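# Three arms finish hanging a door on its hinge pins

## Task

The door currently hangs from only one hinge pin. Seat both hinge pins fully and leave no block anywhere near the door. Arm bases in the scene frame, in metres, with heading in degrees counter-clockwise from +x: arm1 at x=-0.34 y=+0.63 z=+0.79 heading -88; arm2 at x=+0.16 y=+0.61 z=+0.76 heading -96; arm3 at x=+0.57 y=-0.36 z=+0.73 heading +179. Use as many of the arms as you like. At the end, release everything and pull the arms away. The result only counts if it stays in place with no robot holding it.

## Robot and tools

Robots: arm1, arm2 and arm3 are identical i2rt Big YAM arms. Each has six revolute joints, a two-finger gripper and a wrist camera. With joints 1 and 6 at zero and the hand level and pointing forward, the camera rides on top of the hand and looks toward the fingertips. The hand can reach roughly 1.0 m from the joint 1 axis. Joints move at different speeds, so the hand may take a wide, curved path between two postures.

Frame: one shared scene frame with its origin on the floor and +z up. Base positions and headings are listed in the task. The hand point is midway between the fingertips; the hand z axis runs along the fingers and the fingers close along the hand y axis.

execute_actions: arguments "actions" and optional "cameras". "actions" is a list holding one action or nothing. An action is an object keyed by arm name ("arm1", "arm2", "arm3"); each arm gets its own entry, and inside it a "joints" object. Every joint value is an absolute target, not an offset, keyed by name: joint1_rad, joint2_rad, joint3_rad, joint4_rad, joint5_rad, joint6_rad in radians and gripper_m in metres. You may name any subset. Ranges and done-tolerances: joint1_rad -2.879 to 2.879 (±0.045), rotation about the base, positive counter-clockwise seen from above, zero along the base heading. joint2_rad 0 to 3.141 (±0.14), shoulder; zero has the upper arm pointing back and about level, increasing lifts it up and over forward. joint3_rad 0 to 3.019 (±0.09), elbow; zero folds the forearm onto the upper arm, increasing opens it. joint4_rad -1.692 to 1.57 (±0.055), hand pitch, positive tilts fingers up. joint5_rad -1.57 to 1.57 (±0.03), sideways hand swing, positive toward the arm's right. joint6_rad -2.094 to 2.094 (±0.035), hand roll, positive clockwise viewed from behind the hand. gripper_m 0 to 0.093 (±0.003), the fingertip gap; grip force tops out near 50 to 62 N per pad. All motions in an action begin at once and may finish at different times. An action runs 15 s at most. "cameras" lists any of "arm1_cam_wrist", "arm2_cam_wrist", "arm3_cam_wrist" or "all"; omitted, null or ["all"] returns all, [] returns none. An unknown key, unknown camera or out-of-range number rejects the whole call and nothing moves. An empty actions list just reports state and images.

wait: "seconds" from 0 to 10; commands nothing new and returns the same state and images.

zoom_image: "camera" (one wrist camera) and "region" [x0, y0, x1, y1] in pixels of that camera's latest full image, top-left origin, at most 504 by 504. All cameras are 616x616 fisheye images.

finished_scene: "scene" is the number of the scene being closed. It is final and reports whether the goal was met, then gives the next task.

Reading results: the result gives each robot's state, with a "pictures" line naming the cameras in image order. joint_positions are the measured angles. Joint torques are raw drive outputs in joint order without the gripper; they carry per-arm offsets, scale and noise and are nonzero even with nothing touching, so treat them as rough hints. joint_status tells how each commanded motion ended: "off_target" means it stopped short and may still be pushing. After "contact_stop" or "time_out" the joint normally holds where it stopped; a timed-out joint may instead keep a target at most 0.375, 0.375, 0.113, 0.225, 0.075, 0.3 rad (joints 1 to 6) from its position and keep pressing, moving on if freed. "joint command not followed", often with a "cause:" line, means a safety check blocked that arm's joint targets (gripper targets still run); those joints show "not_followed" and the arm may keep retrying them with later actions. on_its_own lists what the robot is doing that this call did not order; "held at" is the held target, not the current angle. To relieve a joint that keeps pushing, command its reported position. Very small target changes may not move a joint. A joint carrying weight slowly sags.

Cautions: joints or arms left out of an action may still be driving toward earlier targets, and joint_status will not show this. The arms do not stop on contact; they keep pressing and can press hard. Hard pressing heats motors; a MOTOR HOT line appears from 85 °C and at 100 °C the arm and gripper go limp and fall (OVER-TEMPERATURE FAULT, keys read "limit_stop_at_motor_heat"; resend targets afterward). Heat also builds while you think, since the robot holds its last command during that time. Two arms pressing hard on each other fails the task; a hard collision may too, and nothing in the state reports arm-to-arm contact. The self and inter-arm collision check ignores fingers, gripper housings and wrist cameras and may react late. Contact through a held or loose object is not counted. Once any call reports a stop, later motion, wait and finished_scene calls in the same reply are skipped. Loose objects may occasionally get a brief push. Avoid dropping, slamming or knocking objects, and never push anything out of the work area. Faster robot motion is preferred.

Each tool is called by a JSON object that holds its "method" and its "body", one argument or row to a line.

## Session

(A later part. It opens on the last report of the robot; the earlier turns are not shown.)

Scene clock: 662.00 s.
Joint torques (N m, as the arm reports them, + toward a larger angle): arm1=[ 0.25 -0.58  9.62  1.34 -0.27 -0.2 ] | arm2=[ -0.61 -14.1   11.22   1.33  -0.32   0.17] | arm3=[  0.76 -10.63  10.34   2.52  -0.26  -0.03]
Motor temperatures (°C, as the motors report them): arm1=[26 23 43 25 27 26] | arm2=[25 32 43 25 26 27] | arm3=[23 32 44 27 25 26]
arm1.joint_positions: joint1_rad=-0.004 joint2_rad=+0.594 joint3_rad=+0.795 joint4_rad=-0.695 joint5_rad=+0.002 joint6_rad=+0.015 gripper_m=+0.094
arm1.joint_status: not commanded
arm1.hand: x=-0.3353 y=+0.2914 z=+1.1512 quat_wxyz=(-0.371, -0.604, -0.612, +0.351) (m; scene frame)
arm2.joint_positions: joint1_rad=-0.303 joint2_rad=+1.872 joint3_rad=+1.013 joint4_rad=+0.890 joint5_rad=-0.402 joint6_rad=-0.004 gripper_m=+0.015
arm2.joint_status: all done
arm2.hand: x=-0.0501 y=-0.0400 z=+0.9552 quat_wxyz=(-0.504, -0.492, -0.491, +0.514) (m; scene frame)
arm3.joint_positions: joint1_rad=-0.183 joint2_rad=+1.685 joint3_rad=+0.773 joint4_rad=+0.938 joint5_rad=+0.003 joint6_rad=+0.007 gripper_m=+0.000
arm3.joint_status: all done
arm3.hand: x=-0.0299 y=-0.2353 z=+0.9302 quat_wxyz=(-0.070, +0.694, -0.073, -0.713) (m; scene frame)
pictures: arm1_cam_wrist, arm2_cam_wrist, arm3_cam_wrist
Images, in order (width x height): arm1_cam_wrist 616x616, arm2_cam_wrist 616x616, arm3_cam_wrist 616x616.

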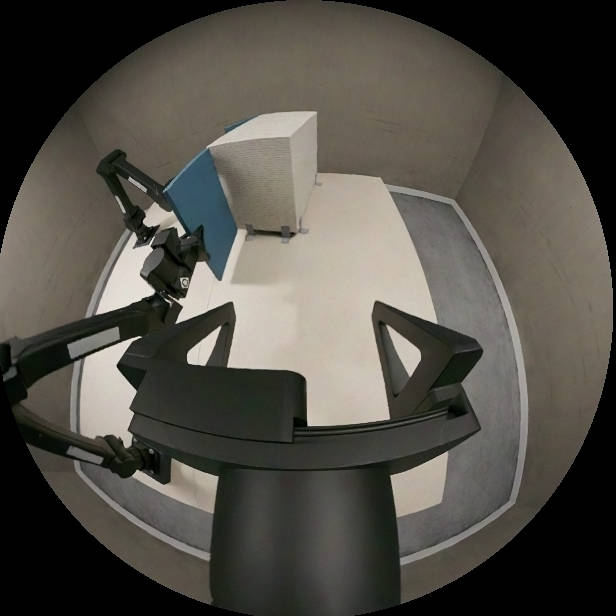

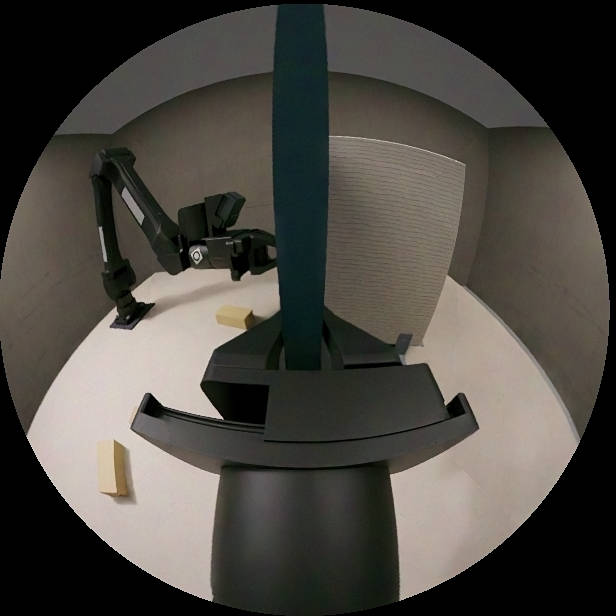

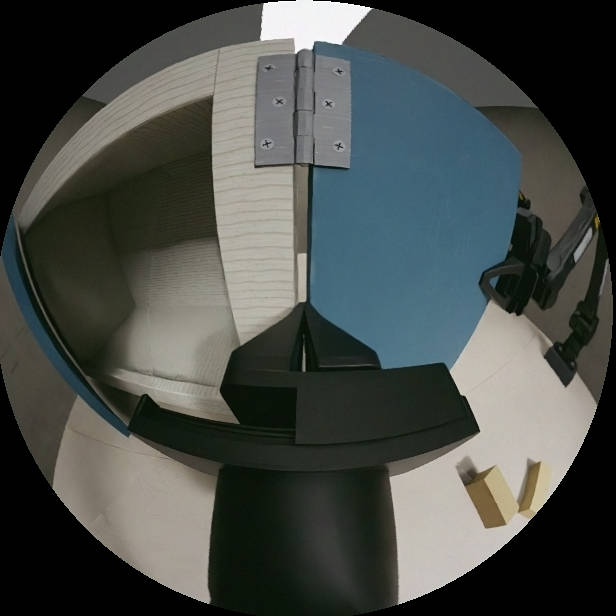

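{"method": "execute_actions", "body": {
  "actions": [
    {"arm2":{"joints":{"joint3_rad":1.06}},"arm3":{"joints":{"joint2_rad":1.79,"joint3_rad":0.77,"joint4_rad":1.03}}}
  ],
  "cameras": ["arm3_cam_wrist"]
}}

Scene clock: 665.60 s.
Joint torques (N m, as the arm reports them, + toward a larger angle): arm1=[ 0.02 -0.49  9.63  1.32 -0.25 -0.2 ] | arm2=[ -0.82 -14.16  12.08   1.32  -0.29   0.15] | arm3=[ 0.66 -7.92  6.15  1.53 -0.24 -0.02]
Motor temperatures (°C, as the motors report them): arm1=[26 23 43 25 27 26] | arm2=[25 32 43 25 26 27] | arm3=[23 31 44 27 25 26]
arm1.joint_positions: joint1_rad=-0.004 joint2_rad=+0.594 joint3_rad=+0.795 joint4_rad=-0.695 joint5_rad=+0.002 joint6_rad=+0.015 gripper_m=+0.094
arm1.joint_status: not commanded
arm1.hand: x=-0.3353 y=+0.2914 z=+1.1512 quat_wxyz=(-0.371, -0.604, -0.612, +0.351) (m; scene frame)
arm2.joint_positions: joint1_rad=-0.303 joint2_rad=+1.872 joint3_rad=+1.013 joint4_rad=+0.890 joint5_rad=-0.402 joint6_rad=-0.004 gripper_m=+0.015
arm2.joint_status: all done
arm2.hand: x=-0.0500 y=-0.0400 z=+0.9552 quat_wxyz=(-0.504, -0.491, -0.491, +0.514) (m; scene frame)
arm3.joint_positions: joint1_rad=-0.183 joint2_rad=+1.746 joint3_rad=+0.773 joint4_rad=+1.037 joint5_rad=+0.003 joint6_rad=+0.007 gripper_m=+0.000
arm3.joint_status: all done
arm3.hand: x=-0.0328 y=-0.2347 z=+0.9185 quat_wxyz=(-0.072, +0.680, -0.071, -0.726) (m; scene frame)
pictures: arm3_cam_wrist
Images, in order (width x height): arm3_cam_wrist 616x616.

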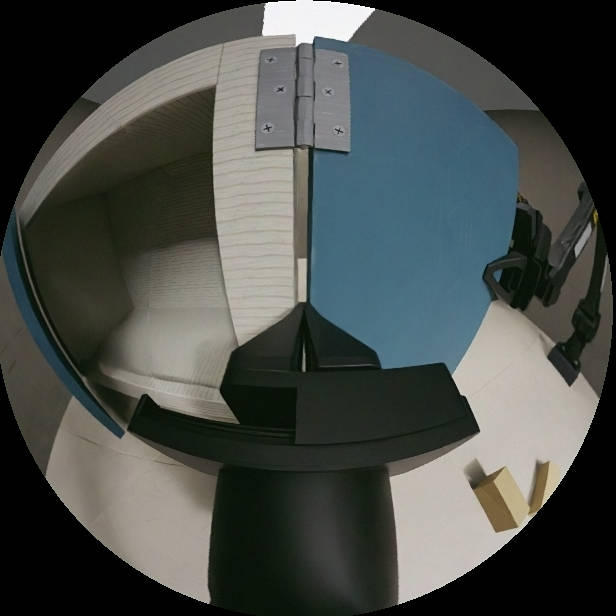

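{"method": "execute_actions", "body": {
  "actions": [
    {"arm2":{"joints":{"joint3_rad":1.12}},"arm3":{"joints":{"joint2_rad":1.84,"joint4_rad":1.07}}}
  ],
  "cameras": ["arm3_cam_wrist"]
}}

Scene clock: 671.13 s.
Joint torques (N m, as the arm reports them, + toward a larger angle): arm1=[ 0.08 -0.53  9.67  1.32 -0.27 -0.2 ] | arm2=[  0.05 -14.69  16.23   1.34   0.08   0.18] | arm3=[ 0.63 -6.53  5.87  0.65 -0.27 -0.04]
Motor temperatures (°C, as the motors report them): arm1=[26 23 43 25 27 26] | arm2=[25 32 43 25 26 27] | arm3=[23 31 42 27 25 26]
arm1.joint_positions: joint1_rad=-0.004 joint2_rad=+0.594 joint3_rad=+0.795 joint4_rad=-0.695 joint5_rad=+0.002 joint6_rad=+0.015 gripper_m=+0.094
arm1.joint_status: not commanded
arm1.hand: x=-0.3353 y=+0.2914 z=+1.1512 quat_wxyz=(-0.371, -0.604, -0.612, +0.351) (m; scene frame)
arm2.joint_positions: joint1_rad=-0.308 joint2_rad=+1.874 joint3_rad=+1.020 joint4_rad=+0.890 joint5_rad=-0.410 joint6_rad=-0.004 gripper_m=+0.015
arm2.joint_status: joint3_rad time_out (moved +0.007 of +0.107)
arm2.on_its_own: joint3_rad reads +1.020 and still pushes toward +1.120 since a time_out
arm2.hand: x=-0.0527 y=-0.0409 z=+0.9569 quat_wxyz=(-0.505, -0.489, -0.491, +0.514) (m; scene frame)
arm3.joint_positions: joint1_rad=-0.183 joint2_rad=+1.772 joint3_rad=+0.773 joint4_rad=+1.098 joint5_rad=+0.003 joint6_rad=+0.007 gripper_m=+0.000
arm3.joint_status: all done
arm3.hand: x=-0.0332 y=-0.2346 z=+0.9177 quat_wxyz=(-0.073, +0.668, -0.070, -0.738) (m; scene frame)
pictures: arm3_cam_wrist
Images, in order (width x height): arm3_cam_wrist 616x616.

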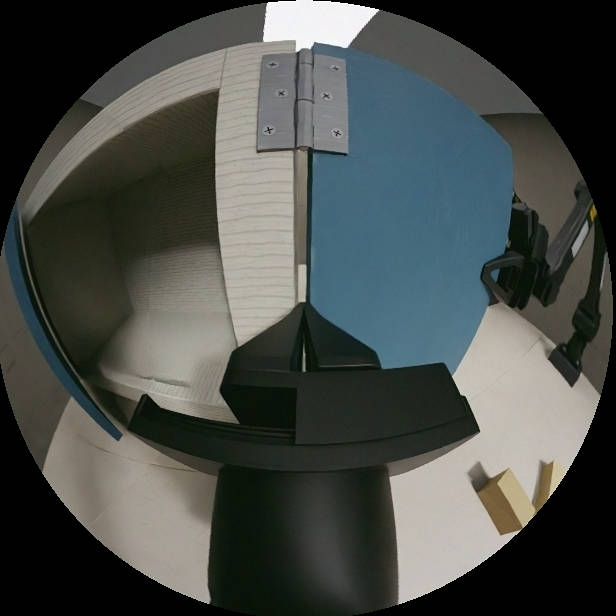

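{"method": "execute_actions", "body": {
  "actions": [
    {"arm2":{"joints":{"joint3_rad":1.13}},"arm3":{"joints":{"joint2_rad":1.93,"joint3_rad":0.74,"joint4_rad":1.12}}}
  ],
  "cameras": ["arm3_cam_wrist","arm2_cam_wrist"]
}}

Scene clock: 678.93 s.
Joint torques (N m, as the arm reports them, + toward a larger angle): arm1=[-0.07 -0.55  9.65  1.37 -0.25 -0.21] | arm2=[ -0.43 -14.72  17.01   1.39   0.09   0.15] | arm3=[ 0.64 -3.13  3.37 -0.79 -0.24 -0.03]
Motor temperatures (°C, as the motors report them): arm1=[26 23 43 25 27 26] | arm2=[25 32 46 25 26 27] | arm3=[23 31 41 27 25 26]
arm1.joint_positions: joint1_rad=-0.004 joint2_rad=+0.594 joint3_rad=+0.795 joint4_rad=-0.695 joint5_rad=+0.002 joint6_rad=+0.015 gripper_m=+0.094
arm1.joint_status: not commanded
arm1.hand: x=-0.3353 y=+0.2914 z=+1.1512 quat_wxyz=(-0.371, -0.604, -0.612, +0.351) (m; scene frame)
arm2.joint_positions: joint1_rad=-0.308 joint2_rad=+1.874 joint3_rad=+1.020 joint4_rad=+0.890 joint5_rad=-0.411 joint6_rad=-0.004 gripper_m=+0.015
arm2.joint_status: joint3_rad time_out (moved +0.000 of +0.110)
arm2.on_its_own: joint3_rad reads +1.020 and still pushes toward +1.130 since a time_out
arm2.hand: x=-0.0529 y=-0.0409 z=+0.9571 quat_wxyz=(-0.505, -0.489, -0.491, +0.515) (m; scene frame)
arm3.joint_positions: joint1_rad=-0.183 joint2_rad=+1.813 joint3_rad=+0.770 joint4_rad=+1.190 joint5_rad=+0.003 joint6_rad=+0.007 gripper_m=+0.000
arm3.joint_status: joint4_rad time_out (moved +0.091 of +0.022); the others done
arm3.on_its_own: joint4_rad reads +1.190 and still pushes toward +1.120 since a time_out
arm3.hand: x=-0.0321 y=-0.2348 z=+0.9143 quat_wxyz=(-0.074, +0.650, -0.068, -0.753) (m; scene frame)
pictures: arm2_cam_wrist, arm3_cam_wrist
Images, in order (width x height): arm2_cam_wrist 616x616, arm3_cam_wrist 616x616.

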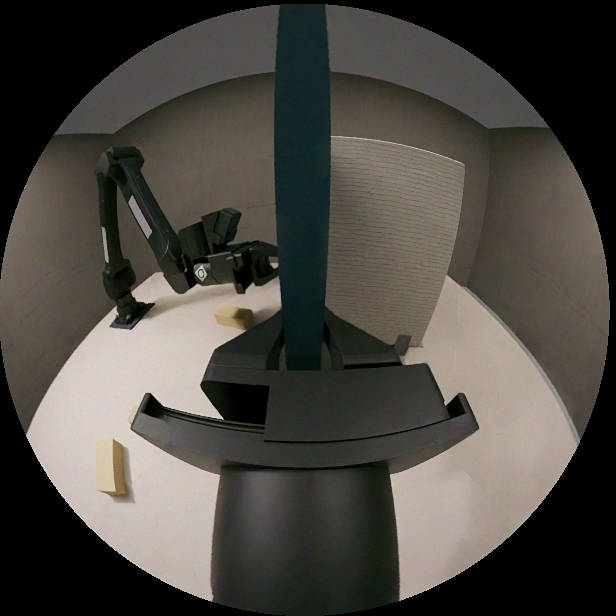

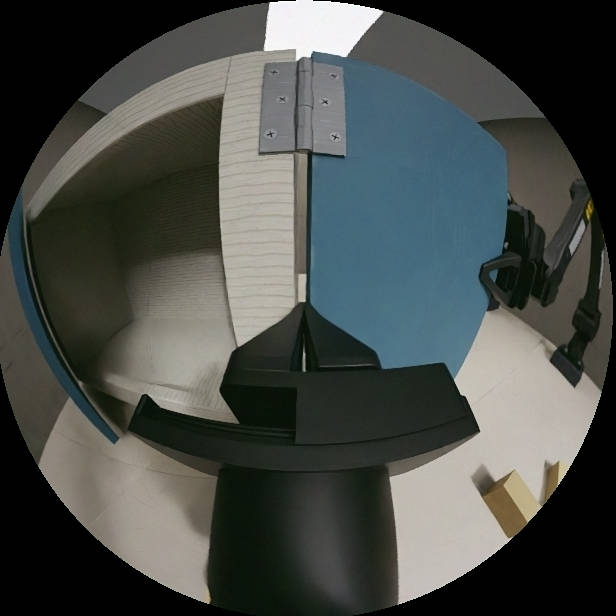

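{"method": "execute_actions", "body": {
  "actions": [
    {"arm3":{"joints":{"joint2_rad":1.62,"joint3_rad":0.80,"joint4_rad":0.62}}}
  ],
  "cameras": ["arm3_cam_wrist"]
}}

{"method": "zoom_image", "body": {
  "camera": "arm3_cam_wrist",
  "region": [240,180,370,330]
}}

Scene clock: 684.67 s.
Joint torques (N m, as the arm reports them, + toward a larger angle): arm1=[ 0.   -0.59  9.66  1.32 -0.28 -0.2 ] | arm2=[ -0.13 -14.27  17.15   1.35   0.12   0.14] | arm3=[  0.8  -11.02   9.15   1.47  -0.24   0.  ]
Motor temperatures (°C, as the motors report them): arm1=[26 23 43 25 27 26] | arm2=[25 32 47 25 26 27] | arm3=[23 31 40 27 25 26]
arm1.joint_positions: joint1_rad=-0.004 joint2_rad=+0.594 joint3_rad=+0.795 joint4_rad=-0.695 joint5_rad=+0.002 joint6_rad=+0.015 gripper_m=+0.094
arm1.joint_status: not commanded
arm1.hand: x=-0.3353 y=+0.2914 z=+1.1512 quat_wxyz=(-0.371, -0.604, -0.612, +0.351) (m; scene frame)
arm2.joint_positions: joint1_rad=-0.309 joint2_rad=+1.874 joint3_rad=+1.021 joint4_rad=+0.889 joint5_rad=-0.412 joint6_rad=-0.004 gripper_m=+0.015
arm2.joint_status: not commanded
arm2.on_its_own: joint3_rad reads +1.021 and still pushes toward +1.130 since a time_out
arm2.hand: x=-0.0531 y=-0.0410 z=+0.9570 quat_wxyz=(-0.505, -0.489, -0.491, +0.514) (m; scene frame)
arm3.joint_positions: joint1_rad=-0.183 joint2_rad=+1.627 joint3_rad=+0.779 joint4_rad=+0.631 joint5_rad=+0.003 joint6_rad=+0.007 gripper_m=+0.000
arm3.joint_status: all done
arm3.hand: x=-0.0215 y=-0.2370 z=+0.8919 quat_wxyz=(-0.062, +0.776, -0.081, -0.623) (m; scene frame)
pictures: arm3_cam_wrist
Images, in order (width x height): arm3_cam_wrist 616x616.

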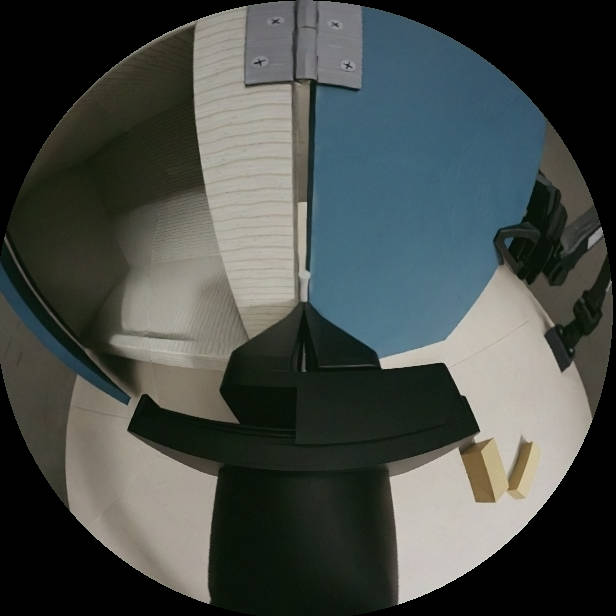

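Region (240, 180, 370, 330) of arm3_cam_wrist's 616x616 image, scaled by 3.360, with more detail than that image has; it fills the left 437 columns of this view, and the rest is white.

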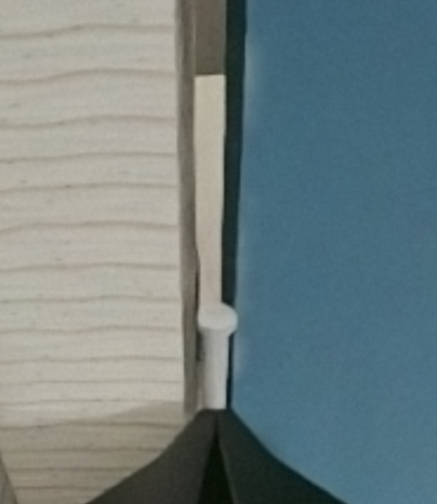

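{"method": "execute_actions", "body": {
  "actions": [
    {"arm3":{"joints":{"joint2_rad":1.45,"joint3_rad":0.58,"joint4_rad":0.62}}}
  ],
  "cameras": ["arm3_cam_wrist"]
}}

{"method": "zoom_image", "body": {
  "camera": "arm3_cam_wrist",
  "region": [250,170,370,310]
}}

Scene clock: 692.47 s.
Joint torques (N m, as the arm reports them, + toward a larger angle): arm1=[ 0.12 -0.59  9.6   1.29 -0.26 -0.21] | arm2=[ -0.05 -14.47  17.12   1.3    0.11   0.15] | arm3=[ 1.3  -8.7   7.1   1.4  -0.23 -0.03]
Motor temperatures (°C, as the motors report them): arm1=[26 23 43 25 27 26] | arm2=[25 33 48 25 26 27] | arm3=[23 31 41 27 25 26]
arm1.joint_positions: joint1_rad=-0.004 joint2_rad=+0.594 joint3_rad=+0.795 joint4_rad=-0.695 joint5_rad=+0.002 joint6_rad=+0.015 gripper_m=+0.094
arm1.joint_status: not commanded
arm1.hand: x=-0.3353 y=+0.2914 z=+1.1512 quat_wxyz=(-0.371, -0.604, -0.612, +0.351) (m; scene frame)
arm2.joint_positions: joint1_rad=-0.309 joint2_rad=+1.874 joint3_rad=+1.021 joint4_rad=+0.889 joint5_rad=-0.412 joint6_rad=-0.004 gripper_m=+0.015
arm2.joint_status: not commanded
arm2.on_its_own: joint3_rad reads +1.021 and still pushes toward +1.130 since a time_out
arm2.hand: x=-0.0531 y=-0.0410 z=+0.9570 quat_wxyz=(-0.505, -0.489, -0.491, +0.514) (m; scene frame)
arm3.joint_positions: joint1_rad=-0.183 joint2_rad=+1.452 joint3_rad=+0.581 joint4_rad=+0.629 joint5_rad=+0.003 joint6_rad=+0.007 gripper_m=+0.000
arm3.joint_status: all done
arm3.hand: x=+0.0516 y=-0.2518 z=+0.8899 quat_wxyz=(-0.061, +0.783, -0.082, -0.613) (m; scene frame)
pictures: arm3_cam_wrist
Images, in order (width x height): arm3_cam_wrist 616x616.

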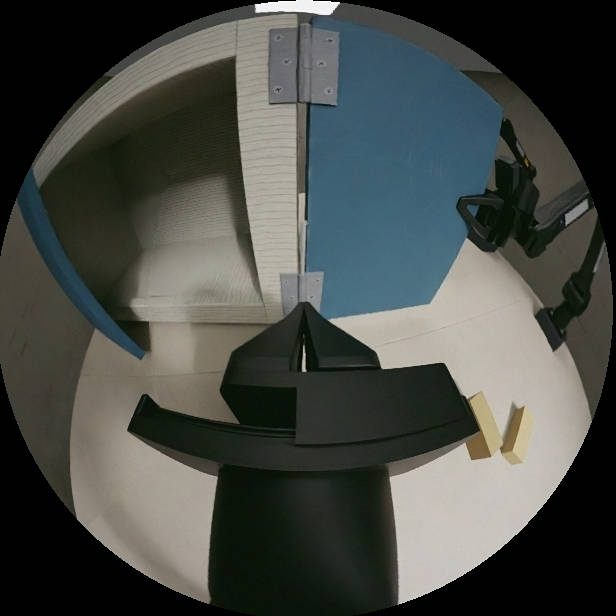

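Region (250, 170, 370, 310) of arm3_cam_wrist's 616x616 image, scaled by 3.600, with more detail than that image has; it fills the left 432 columns of this view, and the rest is white.

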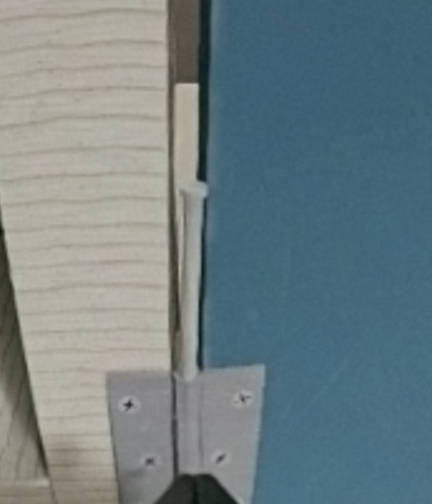

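{"method": "execute_actions", "body": {
  "actions": [
    {"arm3":{"joints":{"joint2_rad":1.5,"joint3_rad":0.55,"joint4_rad":0.45,"joint5_rad":0.0}}}
  ],
  "cameras": ["arm3_cam_wrist"]
}}

{"method": "zoom_image", "body": {
  "camera": "arm3_cam_wrist",
  "region": [260,150,350,300]
}}

Scene clock: 699.57 s.
Joint torques (N m, as the arm reports them, + toward a larger angle): arm1=[-0.04 -0.77  9.66  1.32 -0.28 -0.21] | arm2=[ -0.37 -14.47  17.09   1.45   0.13   0.16] | arm3=[ 0.55 -7.23  6.8   1.4  -0.25  0.  ]
Motor temperatures (°C, as the motors report them): arm1=[26 23 43 25 27 26] | arm2=[25 33 49 25 26 27] | arm3=[23 31 41 27 25 26]
arm1.joint_positions: joint1_rad=-0.004 joint2_rad=+0.594 joint3_rad=+0.795 joint4_rad=-0.695 joint5_rad=+0.002 joint6_rad=+0.015 gripper_m=+0.094
arm1.joint_status: not commanded
arm1.hand: x=-0.3353 y=+0.2914 z=+1.1512 quat_wxyz=(-0.371, -0.604, -0.612, +0.351) (m; scene frame)
arm2.joint_positions: joint1_rad=-0.309 joint2_rad=+1.874 joint3_rad=+1.021 joint4_rad=+0.889 joint5_rad=-0.412 joint6_rad=-0.004 gripper_m=+0.015
arm2.joint_status: not commanded
arm2.on_its_own: joint3_rad reads +1.021 and still pushes toward +1.130 since a time_out
arm2.hand: x=-0.0531 y=-0.0410 z=+0.9570 quat_wxyz=(-0.505, -0.489, -0.491, +0.514) (m; scene frame)
arm3.joint_positions: joint1_rad=-0.183 joint2_rad=+1.494 joint3_rad=+0.548 joint4_rad=+0.461 joint5_rad=+0.003 joint6_rad=+0.007 gripper_m=+0.000
arm3.joint_status: all done
arm3.hand: x=+0.0784 y=-0.2571 z=+0.8157 quat_wxyz=(-0.051, +0.852, -0.088, -0.514) (m; scene frame)
pictures: arm3_cam_wrist
Images, in order (width x height): arm3_cam_wrist 616x616.

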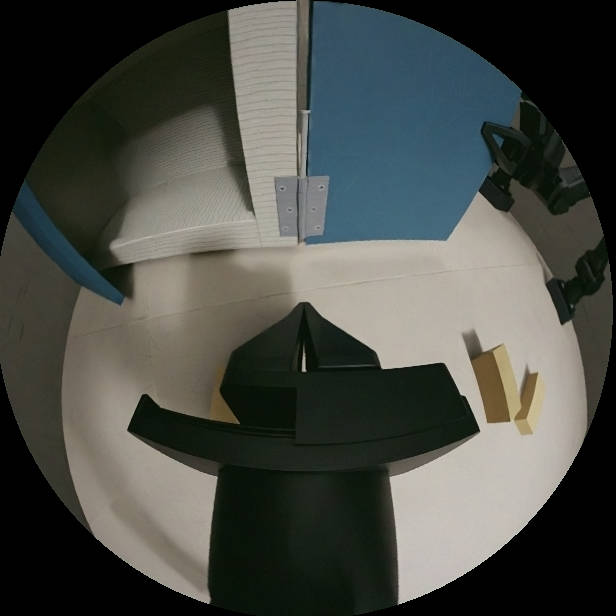

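Region (260, 150, 350, 300) of arm3_cam_wrist's 616x616 image, scaled by 3.360, with more detail than that image has; it fills the left 302 columns of this view, and the rest is white.

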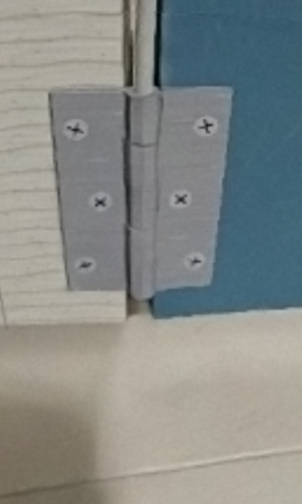

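{"method": "execute_actions", "body": {
  "actions": [
    {"arm3":{"joints":{"joint2_rad":1.5,"joint3_rad":0.69,"joint4_rad":0.95}},"arm2":{"joints":{"joint3_rad":1.02}}}
  ],
  "cameras": []
}}

{"method": "execute_actions", "body": {
  "actions": [
    {"arm3":{"joints":{"joint2_rad":1.68,"joint3_rad":0.81,"joint4_rad":0.95}}}
  ],
  "cameras": ["arm3_cam_wrist"]
}}

Scene clock: 711.73 s.
Joint torques (N m, as the arm reports them, + toward a larger angle): arm1=[ 0.13 -0.66  9.66  1.3  -0.26 -0.19] | arm2=[ -0.29 -14.31   8.27   1.38   0.12   0.15] | arm3=[ 0.76 -8.33  9.62  2.61 -0.23 -0.03]
Motor temperatures (°C, as the motors report them): arm1=[26 23 43 25 27 26] | arm2=[25 33 49 25 26 27] | arm3=[23 31 40 27 25 26]
arm1.joint_positions: joint1_rad=-0.004 joint2_rad=+0.594 joint3_rad=+0.795 joint4_rad=-0.695 joint5_rad=+0.002 joint6_rad=+0.015 gripper_m=+0.094
arm1.joint_status: not commanded
arm1.hand: x=-0.3353 y=+0.2914 z=+1.1512 quat_wxyz=(-0.371, -0.604, -0.612, +0.351) (m; scene frame)
arm2.joint_positions: joint1_rad=-0.309 joint2_rad=+1.874 joint3_rad=+1.018 joint4_rad=+0.889 joint5_rad=-0.412 joint6_rad=-0.004 gripper_m=+0.015
arm2.joint_status: all done
arm2.hand: x=-0.0528 y=-0.0403 z=+0.9557 quat_wxyz=(-0.505, -0.490, -0.492, +0.513) (m; scene frame)
arm3.joint_positions: joint1_rad=-0.183 joint2_rad=+1.495 joint3_rad=+0.663 joint4_rad=+0.928 joint5_rad=+0.003 joint6_rad=+0.007 gripper_m=+0.000
arm3.joint_status: all done
arm3.hand: x=+0.0182 y=-0.2451 z=+0.9815 quat_wxyz=(-0.073, +0.668, -0.070, -0.737) (m; scene frame)
pictures: none
No camera images: the call's "cameras" was empty. Leave "cameras" out to get every camera's image.

Scene clock: 712.83 s.
Joint torques (N m, as the arm reports them, + toward a larger angle): arm1=[ 0.25 -0.66  9.71  1.31 -0.27 -0.19] | arm2=[ -0.47 -14.23   8.37   1.41   0.13   0.15] | arm3=[  0.64 -11.14   9.65   2.33  -0.24  -0.01]
Motor temperatures (°C, as the motors report them): arm1=[26 23 43 25 27 26] | arm2=[25 33 49 25 26 27] | arm3=[23 31 41 27 25 26]
arm1.joint_positions: joint1_rad=-0.004 joint2_rad=+0.594 joint3_rad=+0.795 joint4_rad=-0.695 joint5_rad=+0.002 joint6_rad=+0.015 gripper_m=+0.094
arm1.joint_status: not commanded
arm1.hand: x=-0.3353 y=+0.2914 z=+1.1512 quat_wxyz=(-0.371, -0.604, -0.612, +0.351) (m; scene frame)
arm2.joint_positions: joint1_rad=-0.309 joint2_rad=+1.874 joint3_rad=+1.018 joint4_rad=+0.889 joint5_rad=-0.412 joint6_rad=-0.004 gripper_m=+0.015
arm2.joint_status: not commanded
arm2.hand: x=-0.0528 y=-0.0403 z=+0.9557 quat_wxyz=(-0.505, -0.490, -0.492, +0.513) (m; scene frame)
arm3.joint_positions: joint1_rad=-0.183 joint2_rad=+1.681 joint3_rad=+0.779 joint4_rad=+0.933 joint5_rad=+0.003 joint6_rad=+0.007 gripper_m=+0.000
arm3.joint_status: all done
arm3.hand: x=-0.0313 y=-0.2351 z=+0.9336 quat_wxyz=(-0.070, +0.693, -0.072, -0.714) (m; scene frame)
pictures: arm3_cam_wrist
Images, in order (width x height): arm3_cam_wrist 616x616.

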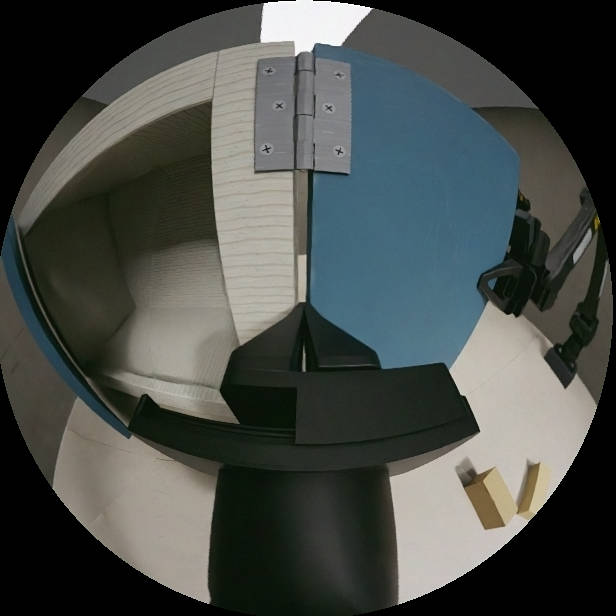

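{"method": "execute_actions", "body": {
  "actions": [
    {"arm3":{"joints":{"joint2_rad":1.86,"joint3_rad":0.77,"joint4_rad":0.96}},"arm2":{"joints":{"joint1_rad":-0.25,"joint3_rad":1.0}}}
  ],
  "cameras": []
}}

{"method": "execute_actions", "body": {
  "actions": [
    {"arm2":{"joints":{"joint1_rad":-0.36,"joint3_rad":1.0}}}
  ],
  "cameras": ["arm3_cam_wrist"]
}}

Scene clock: 722.60 s.
Joint torques (N m, as the arm reports them, + toward a larger angle): arm1=[-0.04 -0.58  9.67  1.29 -0.25 -0.2 ] | arm2=[  3.67 -13.86   7.25   1.4   -0.68   0.17] | arm3=[ 0.85 -3.33  5.65 -0.32 -0.14 -0.02]
Motor temperatures (°C, as the motors report them): arm1=[26 23 43 25 27 26] | arm2=[25 33 45 25 26 27] | arm3=[23 31 41 27 25 26]
arm1.joint_positions: joint1_rad=-0.004 joint2_rad=+0.594 joint3_rad=+0.795 joint4_rad=-0.695 joint5_rad=+0.002 joint6_rad=+0.015 gripper_m=+0.094
arm1.joint_status: not commanded
arm1.hand: x=-0.3353 y=+0.2914 z=+1.1512 quat_wxyz=(-0.371, -0.604, -0.612, +0.351) (m; scene frame)
arm2.joint_positions: joint1_rad=-0.298 joint2_rad=+1.871 joint3_rad=+1.010 joint4_rad=+0.890 joint5_rad=-0.394 joint6_rad=-0.007 gripper_m=+0.015
arm2.joint_status: joint1_rad time_out (moved +0.011 of +0.059); the others done
arm2.on_its_own: joint1_rad reads -0.298 and still pushes toward -0.250 since a time_out
arm2.hand: x=-0.0478 y=-0.0403 z=+0.9542 quat_wxyz=(-0.502, -0.492, -0.491, +0.514) (m; scene frame)
arm3.joint_positions: joint1_rad=-0.183 joint2_rad=+1.749 joint3_rad=+0.780 joint4_rad=+1.018 joint5_rad=+0.000 joint6_rad=+0.007 gripper_m=+0.000
arm3.joint_status: joint4_rad off_target (ended at +1.018, target +0.960); the others done
arm3.hand: x=-0.0357 y=-0.2351 z=+0.9153 quat_wxyz=(-0.070, +0.686, -0.070, -0.721) (m; scene frame)
pictures: none
No camera images: the call's "cameras" was empty. Leave "cameras" out to get every camera's image.

not run: a stop came earlier in this reply.

{"method": "execute_actions", "body": {
  "actions": [
    {"arm2":{"joints":{"joint1_rad":-0.36,"joint3_rad":1.0}}}
  ],
  "cameras": ["arm3_cam_wrist"]
}}

Scene clock: 728.17 s.
Joint torques (N m, as the arm reports them, + toward a larger angle): arm1=[ 0.04 -0.51  9.65  1.32 -0.27 -0.2 ] | arm2=[ -5.4  -13.84   7.12   1.38  -0.25   0.21] | arm3=[ 0.87 -3.08  5.51 -0.4  -0.16  0.01]
Motor temperatures (°C, as the motors report them): arm1=[26 23 43 25 27 26] | arm2=[25 33 44 25 26 27] | arm3=[23 31 41 27 25 26]
arm1.joint_positions: joint1_rad=-0.004 joint2_rad=+0.594 joint3_rad=+0.795 joint4_rad=-0.695 joint5_rad=+0.002 joint6_rad=+0.015 gripper_m=+0.094
arm1.joint_status: not commanded
arm1.hand: x=-0.3353 y=+0.2914 z=+1.1512 quat_wxyz=(-0.371, -0.604, -0.612, +0.351) (m; scene frame)
arm2.joint_positions: joint1_rad=-0.306 joint2_rad=+1.871 joint3_rad=+1.011 joint4_rad=+0.890 joint5_rad=-0.404 joint6_rad=-0.007 gripper_m=+0.015
arm2.joint_status: joint1_rad time_out (moved -0.008 of -0.062); the others done
arm2.on_its_own: joint1_rad reads -0.306 and still pushes toward -0.360 since a time_out
arm2.hand: x=-0.0518 y=-0.0388 z=+0.9547 quat_wxyz=(-0.502, -0.492, -0.491, +0.514) (m; scene frame)
arm3.joint_positions: joint1_rad=-0.183 joint2_rad=+1.749 joint3_rad=+0.780 joint4_rad=+1.018 joint5_rad=+0.000 joint6_rad=+0.007 gripper_m=+0.000
arm3.joint_status: not commanded
arm3.hand: x=-0.0357 y=-0.2351 z=+0.9153 quat_wxyz=(-0.070, +0.686, -0.070, -0.721) (m; scene frame)
pictures: arm3_cam_wrist
Images, in order (width x height): arm3_cam_wrist 616x616.

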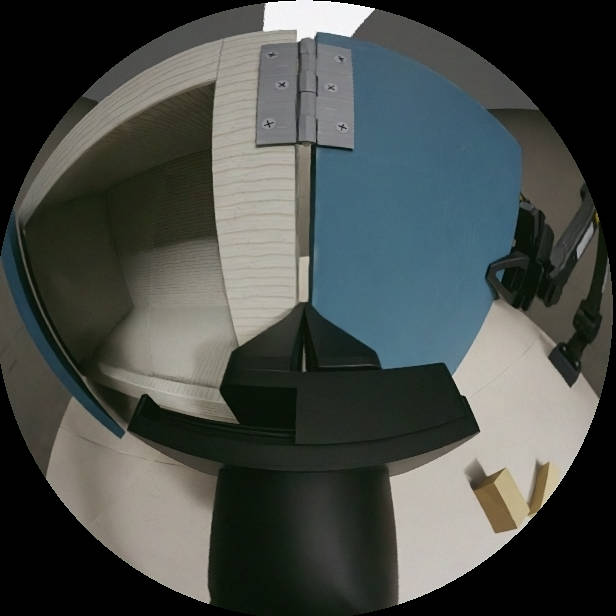

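{"method": "execute_actions", "body": {
  "actions": [
    {"arm2":{"joints":{"joint1_rad":-0.305,"joint3_rad":1.05,"joint6_rad":0.1}}}
  ],
  "cameras": []
}}

{"method": "execute_actions", "body": {
  "actions": [
    {"arm2":{"joints":{"joint6_rad":-0.11}}}
  ],
  "cameras": []
}}

Scene clock: 738.40 s.
Joint torques (N m, as the arm reports them, + toward a larger angle): arm1=[ 0.15 -0.58  9.67  1.33 -0.27 -0.19] | arm2=[ -0.17 -13.76  10.97   1.44  -0.19   1.13] | arm3=[ 0.68 -3.09  5.7  -0.27 -0.13  0.  ]
Motor temperatures (°C, as the motors report them): arm1=[26 23 43 25 27 26] | arm2=[25 33 43 25 26 27] | arm3=[23 30 40 27 25 26]
arm1.joint_positions: joint1_rad=-0.004 joint2_rad=+0.594 joint3_rad=+0.795 joint4_rad=-0.695 joint5_rad=+0.002 joint6_rad=+0.015 gripper_m=+0.094
arm1.joint_status: not commanded
arm1.hand: x=-0.3353 y=+0.2914 z=+1.1512 quat_wxyz=(-0.371, -0.604, -0.612, +0.351) (m; scene frame)
arm2.joint_positions: joint1_rad=-0.306 joint2_rad=+1.872 joint3_rad=+1.014 joint4_rad=+0.890 joint5_rad=-0.404 joint6_rad=+0.016 gripper_m=+0.015
arm2.joint_status: joint6_rad time_out (moved +0.022 of +0.107); the others done
arm2.on_its_own: joint6_rad reads +0.016 and still pushes toward +0.100 since a time_out
arm2.hand: x=-0.0520 y=-0.0396 z=+0.9557 quat_wxyz=(-0.508, -0.496, -0.486, +0.509) (m; scene frame)
arm3.joint_positions: joint1_rad=-0.183 joint2_rad=+1.749 joint3_rad=+0.780 joint4_rad=+1.018 joint5_rad=+0.000 joint6_rad=+0.007 gripper_m=+0.000
arm3.joint_status: not commanded
arm3.hand: x=-0.0357 y=-0.2351 z=+0.9153 quat_wxyz=(-0.070, +0.686, -0.070, -0.721) (m; scene frame)
pictures: none
No camera images: the call's "cameras" was empty. Leave "cameras" out to get every camera's image.

not run: a stop came earlier in this reply.

{"method": "execute_actions", "body": {
  "actions": [
    {"arm2":{"joints":{"joint6_rad":-0.11}}}
  ],
  "cameras": ["arm2_cam_wrist"]
}}

{"method": "zoom_image", "body": {
  "camera": "arm2_cam_wrist",
  "region": [200,200,360,330]
}}

Scene clock: 746.23 s.
Joint torques (N m, as the arm reports them, + toward a larger angle): arm1=[ 0.18 -0.49  9.61  1.32 -0.27 -0.21] | arm2=[ -0.19 -14.28  11.05   1.45  -0.15  -0.89] | arm3=[ 0.73 -2.83  5.68 -0.34 -0.16 -0.02]
Motor temperatures (°C, as the motors report them): arm1=[26 23 44 25 27 26] | arm2=[25 33 43 25 26 28] | arm3=[23 30 40 26 25 26]
arm1.joint_positions: joint1_rad=-0.004 joint2_rad=+0.594 joint3_rad=+0.795 joint4_rad=-0.695 joint5_rad=+0.002 joint6_rad=+0.015 gripper_m=+0.094
arm1.joint_status: not commanded
arm1.hand: x=-0.3353 y=+0.2914 z=+1.1512 quat_wxyz=(-0.371, -0.604, -0.612, +0.351) (m; scene frame)
arm2.joint_positions: joint1_rad=-0.306 joint2_rad=+1.872 joint3_rad=+1.014 joint4_rad=+0.889 joint5_rad=-0.405 joint6_rad=-0.028 gripper_m=+0.015
arm2.joint_status: joint6_rad time_out (moved -0.044 of -0.126)
arm2.on_its_own: joint6_rad reads -0.028 and still pushes toward -0.110 since a time_out
arm2.hand: x=-0.0519 y=-0.0396 z=+0.9555 quat_wxyz=(-0.497, -0.486, -0.497, +0.520) (m; scene frame)
arm3.joint_positions: joint1_rad=-0.183 joint2_rad=+1.749 joint3_rad=+0.780 joint4_rad=+1.018 joint5_rad=+0.000 joint6_rad=+0.007 gripper_m=+0.000
arm3.joint_status: not commanded
arm3.hand: x=-0.0357 y=-0.2351 z=+0.9153 quat_wxyz=(-0.070, +0.686, -0.070, -0.721) (m; scene frame)
pictures: arm2_cam_wrist
Images, in order (width x height): arm2_cam_wrist 616x616.

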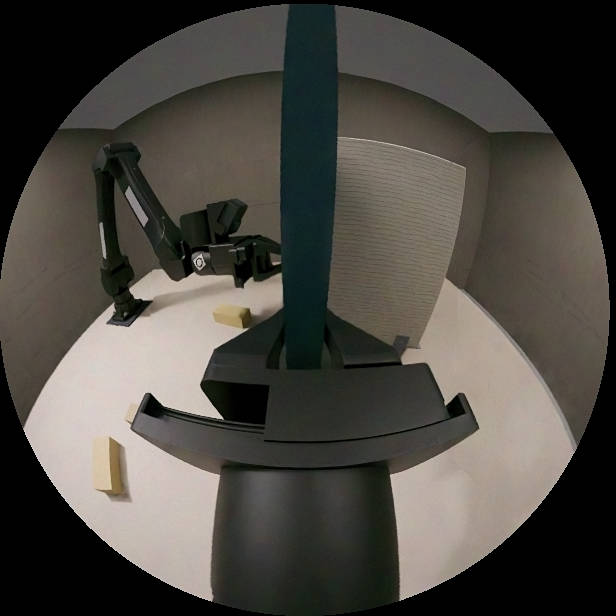

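Region (200, 200, 360, 330) of arm2_cam_wrist's 616x616 image, scaled by 3.150, with more detail than that image has; it fills the top 410 rows of this view, and the rest is white.

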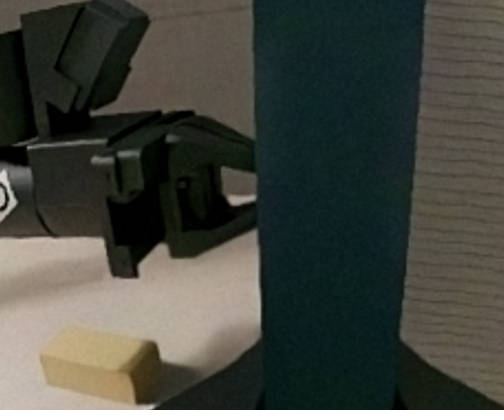

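{"method": "execute_actions", "body": {
  "actions": [
    {"arm2":{"joints":{"joint6_rad":-0.005}},"arm3":{"joints":{"joint2_rad":1.55,"joint3_rad":0.78,"joint4_rad":0.95}}}
  ],
  "cameras": []
}}

{"method": "execute_actions", "body": {
  "actions": [
    {"arm3":{"joints":{"joint2_rad":1.5,"joint3_rad":0.6,"joint4_rad":0.7,"gripper_m":0.04}}}
  ],
  "cameras": ["arm3_cam_wrist"]
}}

{"method": "zoom_image", "body": {
  "camera": "arm3_cam_wrist",
  "region": [250,170,370,340]
}}

Scene clock: 755.33 s.
Joint torques (N m, as the arm reports them, + toward a larger angle): arm1=[ 0.11 -0.67  9.65  1.33 -0.27 -0.21] | arm2=[ -0.23 -13.82  11.08   1.39  -0.18   0.18] | arm3=[ 0.86 -9.17  7.99  1.54 -0.17 -0.03]
Motor temperatures (°C, as the motors report them): arm1=[26 23 44 25 27 26] | arm2=[25 33 44 25 26 28] | arm3=[23 30 39 26 25 26]
arm1.joint_positions: joint1_rad=-0.004 joint2_rad=+0.594 joint3_rad=+0.795 joint4_rad=-0.695 joint5_rad=+0.002 joint6_rad=+0.015 gripper_m=+0.094
arm1.joint_status: not commanded
arm1.hand: x=-0.3353 y=+0.2914 z=+1.1512 quat_wxyz=(-0.371, -0.604, -0.612, +0.351) (m; scene frame)
arm2.joint_positions: joint1_rad=-0.306 joint2_rad=+1.872 joint3_rad=+1.014 joint4_rad=+0.889 joint5_rad=-0.405 joint6_rad=-0.010 gripper_m=+0.015
arm2.joint_status: all done
arm2.hand: x=-0.0519 y=-0.0396 z=+0.9555 quat_wxyz=(-0.502, -0.490, -0.492, +0.515) (m; scene frame)
arm3.joint_positions: joint1_rad=-0.183 joint2_rad=+1.540 joint3_rad=+0.777 joint4_rad=+0.956 joint5_rad=+0.000 joint6_rad=+0.007 gripper_m=+0.000
arm3.joint_status: all done
arm3.hand: x=-0.0138 y=-0.2396 z=+1.0207 quat_wxyz=(-0.074, +0.633, -0.065, -0.768) (m; scene frame)
pictures: none
No camera images: the call's "cameras" was empty. Leave "cameras" out to get every camera's image.

Scene clock: 756.30 s.
Joint torques (N m, as the arm reports them, + toward a larger angle): arm1=[ 0.21 -0.66  9.62  1.34 -0.27 -0.21] | arm2=[  0.05 -13.89  11.02   1.35  -0.22   0.18] | arm3=[ 0.68 -9.38  7.54  1.26 -0.14 -0.03]
Motor temperatures (°C, as the motors report them): arm1=[26 23 44 25 27 26] | arm2=[25 33 44 25 26 28] | arm3=[23 30 39 26 25 26]
arm1.joint_positions: joint1_rad=-0.004 joint2_rad=+0.594 joint3_rad=+0.795 joint4_rad=-0.695 joint5_rad=+0.002 joint6_rad=+0.015 gripper_m=+0.094
arm1.joint_status: not commanded
arm1.hand: x=-0.3353 y=+0.2914 z=+1.1512 quat_wxyz=(-0.371, -0.604, -0.612, +0.351) (m; scene frame)
arm2.joint_positions: joint1_rad=-0.306 joint2_rad=+1.872 joint3_rad=+1.014 joint4_rad=+0.889 joint5_rad=-0.405 joint6_rad=-0.010 gripper_m=+0.015
arm2.joint_status: not commanded
arm2.hand: x=-0.0519 y=-0.0396 z=+0.9555 quat_wxyz=(-0.502, -0.490, -0.492, +0.515) (m; scene frame)
arm3.joint_positions: joint1_rad=-0.183 joint2_rad=+1.511 joint3_rad=+0.592 joint4_rad=+0.711 joint5_rad=+0.000 joint6_rad=+0.007 gripper_m=+0.040
arm3.joint_status: all done
arm3.hand: x=+0.0412 y=-0.2505 z=+0.8852 quat_wxyz=(-0.061, +0.773, -0.079, -0.627) (m; scene frame)
pictures: arm3_cam_wrist
Images, in order (width x height): arm3_cam_wrist 616x616.

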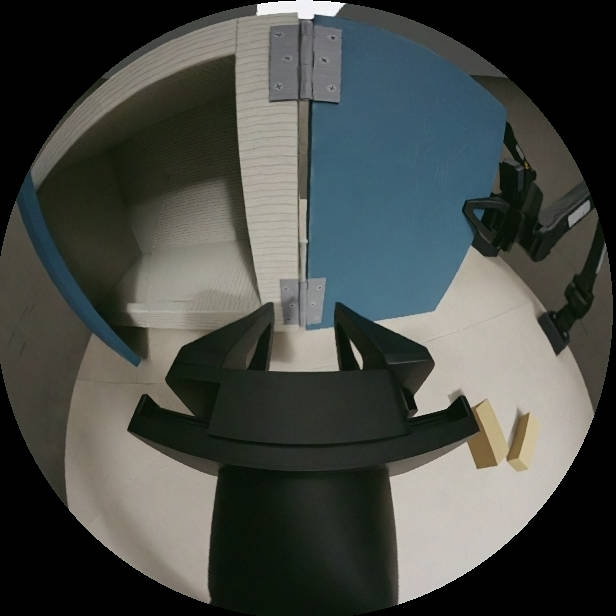

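Region (250, 170, 370, 340) of arm3_cam_wrist's 616x616 image, scaled by 2.965, with more detail than that image has; it fills the left 356 columns of this view, and the rest is white.

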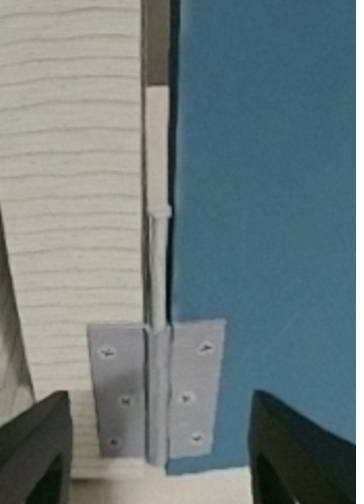

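{"method": "execute_actions", "body": {
  "actions": [
    {"arm3":{"joints":{"joint2_rad":1.5,"joint3_rad":0.69,"joint4_rad":0.95,"gripper_m":0}}}
  ],
  "cameras": []
}}

{"method": "execute_actions", "body": {
  "actions": [
    {"arm3":{"joints":{"joint2_rad":1.67,"joint3_rad":0.81,"joint4_rad":0.95}}}
  ],
  "cameras": []
}}

{"method": "execute_actions", "body": {
  "actions": [
    {"arm3":{"joints":{"joint2_rad":1.80,"joint3_rad":0.77,"joint4_rad":0.98}},"arm2":{"joints":{"joint2_rad":1.76,"joint3_rad":1.12,"joint4_rad":0.95}}}
  ],
  "cameras": ["arm3_cam_wrist"]
}}

Scene clock: 768.07 s.
Joint torques (N m, as the arm reports them, + toward a larger angle): arm1=[ 0.02 -0.58  9.65  1.3  -0.26 -0.19] | arm2=[ -0.46 -14.14  11.14   1.42  -0.17   0.14] | arm3=[ 1.02 -9.88  9.86  2.4  -0.16  0.  ]
Motor temperatures (°C, as the motors report them): arm1=[26 23 44 25 27 26] | arm2=[25 33 44 25 26 28] | arm3=[23 31 40 27 25 26]
arm1.joint_positions: joint1_rad=-0.004 joint2_rad=+0.594 joint3_rad=+0.795 joint4_rad=-0.695 joint5_rad=+0.002 joint6_rad=+0.015 gripper_m=+0.094
arm1.joint_status: not commanded
arm1.hand: x=-0.3353 y=+0.2914 z=+1.1512 quat_wxyz=(-0.371, -0.604, -0.612, +0.351) (m; scene frame)
arm2.joint_positions: joint1_rad=-0.306 joint2_rad=+1.872 joint3_rad=+1.014 joint4_rad=+0.889 joint5_rad=-0.405 joint6_rad=-0.010 gripper_m=+0.015
arm2.joint_status: not commanded
arm2.hand: x=-0.0519 y=-0.0396 z=+0.9555 quat_wxyz=(-0.502, -0.490, -0.492, +0.515) (m; scene frame)
arm3.joint_positions: joint1_rad=-0.183 joint2_rad=+1.511 joint3_rad=+0.658 joint4_rad=+0.928 joint5_rad=+0.000 joint6_rad=+0.006 gripper_m=+0.000
arm3.joint_status: all done
arm3.hand: x=+0.0176 y=-0.2458 z=+0.9704 quat_wxyz=(-0.071, +0.676, -0.069, -0.730) (m; scene frame)
pictures: none
No camera images: the call's "cameras" was empty. Leave "cameras" out to get every camera's image.

Scene clock: 769.17 s.
Joint torques (N m, as the arm reports them, + toward a larger angle): arm1=[ 0.19 -0.6   9.65  1.32 -0.27 -0.2 ] | arm2=[ -0.18 -14.08  11.05   1.37  -0.17   0.16] | arm3=[  1.   -11.03   9.58   2.36  -0.16  -0.02]
Motor temperatures (°C, as the motors report them): arm1=[26 23 44 25 27 26] | arm2=[25 33 44 25 26 28] | arm3=[23 31 40 27 25 26]
arm1.joint_positions: joint1_rad=-0.004 joint2_rad=+0.594 joint3_rad=+0.795 joint4_rad=-0.695 joint5_rad=+0.002 joint6_rad=+0.015 gripper_m=+0.094
arm1.joint_status: not commanded
arm1.hand: x=-0.3353 y=+0.2914 z=+1.1512 quat_wxyz=(-0.371, -0.604, -0.612, +0.351) (m; scene frame)
arm2.joint_positions: joint1_rad=-0.306 joint2_rad=+1.872 joint3_rad=+1.014 joint4_rad=+0.889 joint5_rad=-0.405 joint6_rad=-0.010 gripper_m=+0.015
arm2.joint_status: not commanded
arm2.hand: x=-0.0519 y=-0.0396 z=+0.9555 quat_wxyz=(-0.502, -0.490, -0.492, +0.515) (m; scene frame)
arm3.joint_positions: joint1_rad=-0.183 joint2_rad=+1.670 joint3_rad=+0.780 joint4_rad=+0.933 joint5_rad=+0.000 joint6_rad=+0.006 gripper_m=+0.000
arm3.joint_status: all done
arm3.hand: x=-0.0311 y=-0.2360 z=+0.9411 quat_wxyz=(-0.070, +0.688, -0.071, -0.719) (m; scene frame)
pictures: none
No camera images: the call's "cameras" was empty. Leave "cameras" out to get every camera's image.

Scene clock: 771.03 s.
Joint torques (N m, as the arm reports them, + toward a larger angle): arm1=[ 0.25 -0.72  9.66  1.31 -0.27 -0.2 ] | arm2=[ -0.47 -23.07  16.56   4.02  -0.14   0.17] | arm3=[  0.75 -10.47   5.61   2.06  -0.16  -0.01]
Motor temperatures (°C, as the motors report them): arm1=[26 23 44 25 27 26] | arm2=[25 33 45 25 26 28] | arm3=[23 31 40 27 25 26]
arm1.joint_positions: joint1_rad=-0.004 joint2_rad=+0.594 joint3_rad=+0.795 joint4_rad=-0.695 joint5_rad=+0.002 joint6_rad=+0.015 gripper_m=+0.094
arm1.joint_status: not commanded
arm1.hand: x=-0.3353 y=+0.2914 z=+1.1512 quat_wxyz=(-0.371, -0.604, -0.612, +0.351) (m; scene frame)
arm2.joint_positions: joint1_rad=-0.306 joint2_rad=+1.867 joint3_rad=+1.017 joint4_rad=+0.889 joint5_rad=-0.406 joint6_rad=-0.009 gripper_m=+0.015
arm2.joint_status: joint3_rad time_out (moved +0.003 of +0.106); joint4_rad time_out (moved +0.000 of +0.061); the others done
arm2.on_its_own: joint3_rad reads +1.017 and still pushes toward +1.120 since a time_out; joint4_rad reads +0.889 and still pushes toward +0.950 since a time_out
arm2.hand: x=-0.0520 y=-0.0401 z=+0.9600 quat_wxyz=(-0.503, -0.487, -0.491, +0.517) (m; scene frame)
arm3.joint_positions: joint1_rad=-0.183 joint2_rad=+1.784 joint3_rad=+0.778 joint4_rad=+0.972 joint5_rad=+0.000 joint6_rad=+0.006 gripper_m=+0.000
arm3.joint_status: all done
arm3.hand: x=-0.0364 y=-0.2349 z=+0.8816 quat_wxyz=(-0.067, +0.716, -0.073, -0.691) (m; scene frame)
pictures: arm3_cam_wrist
Images, in order (width x height): arm3_cam_wrist 616x616.

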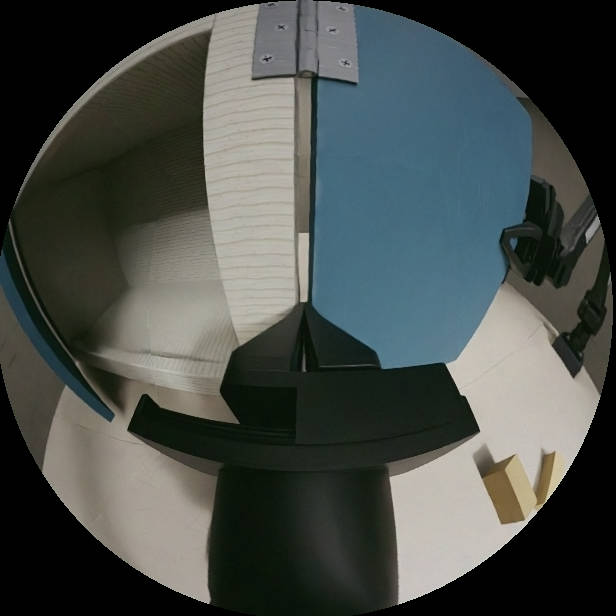

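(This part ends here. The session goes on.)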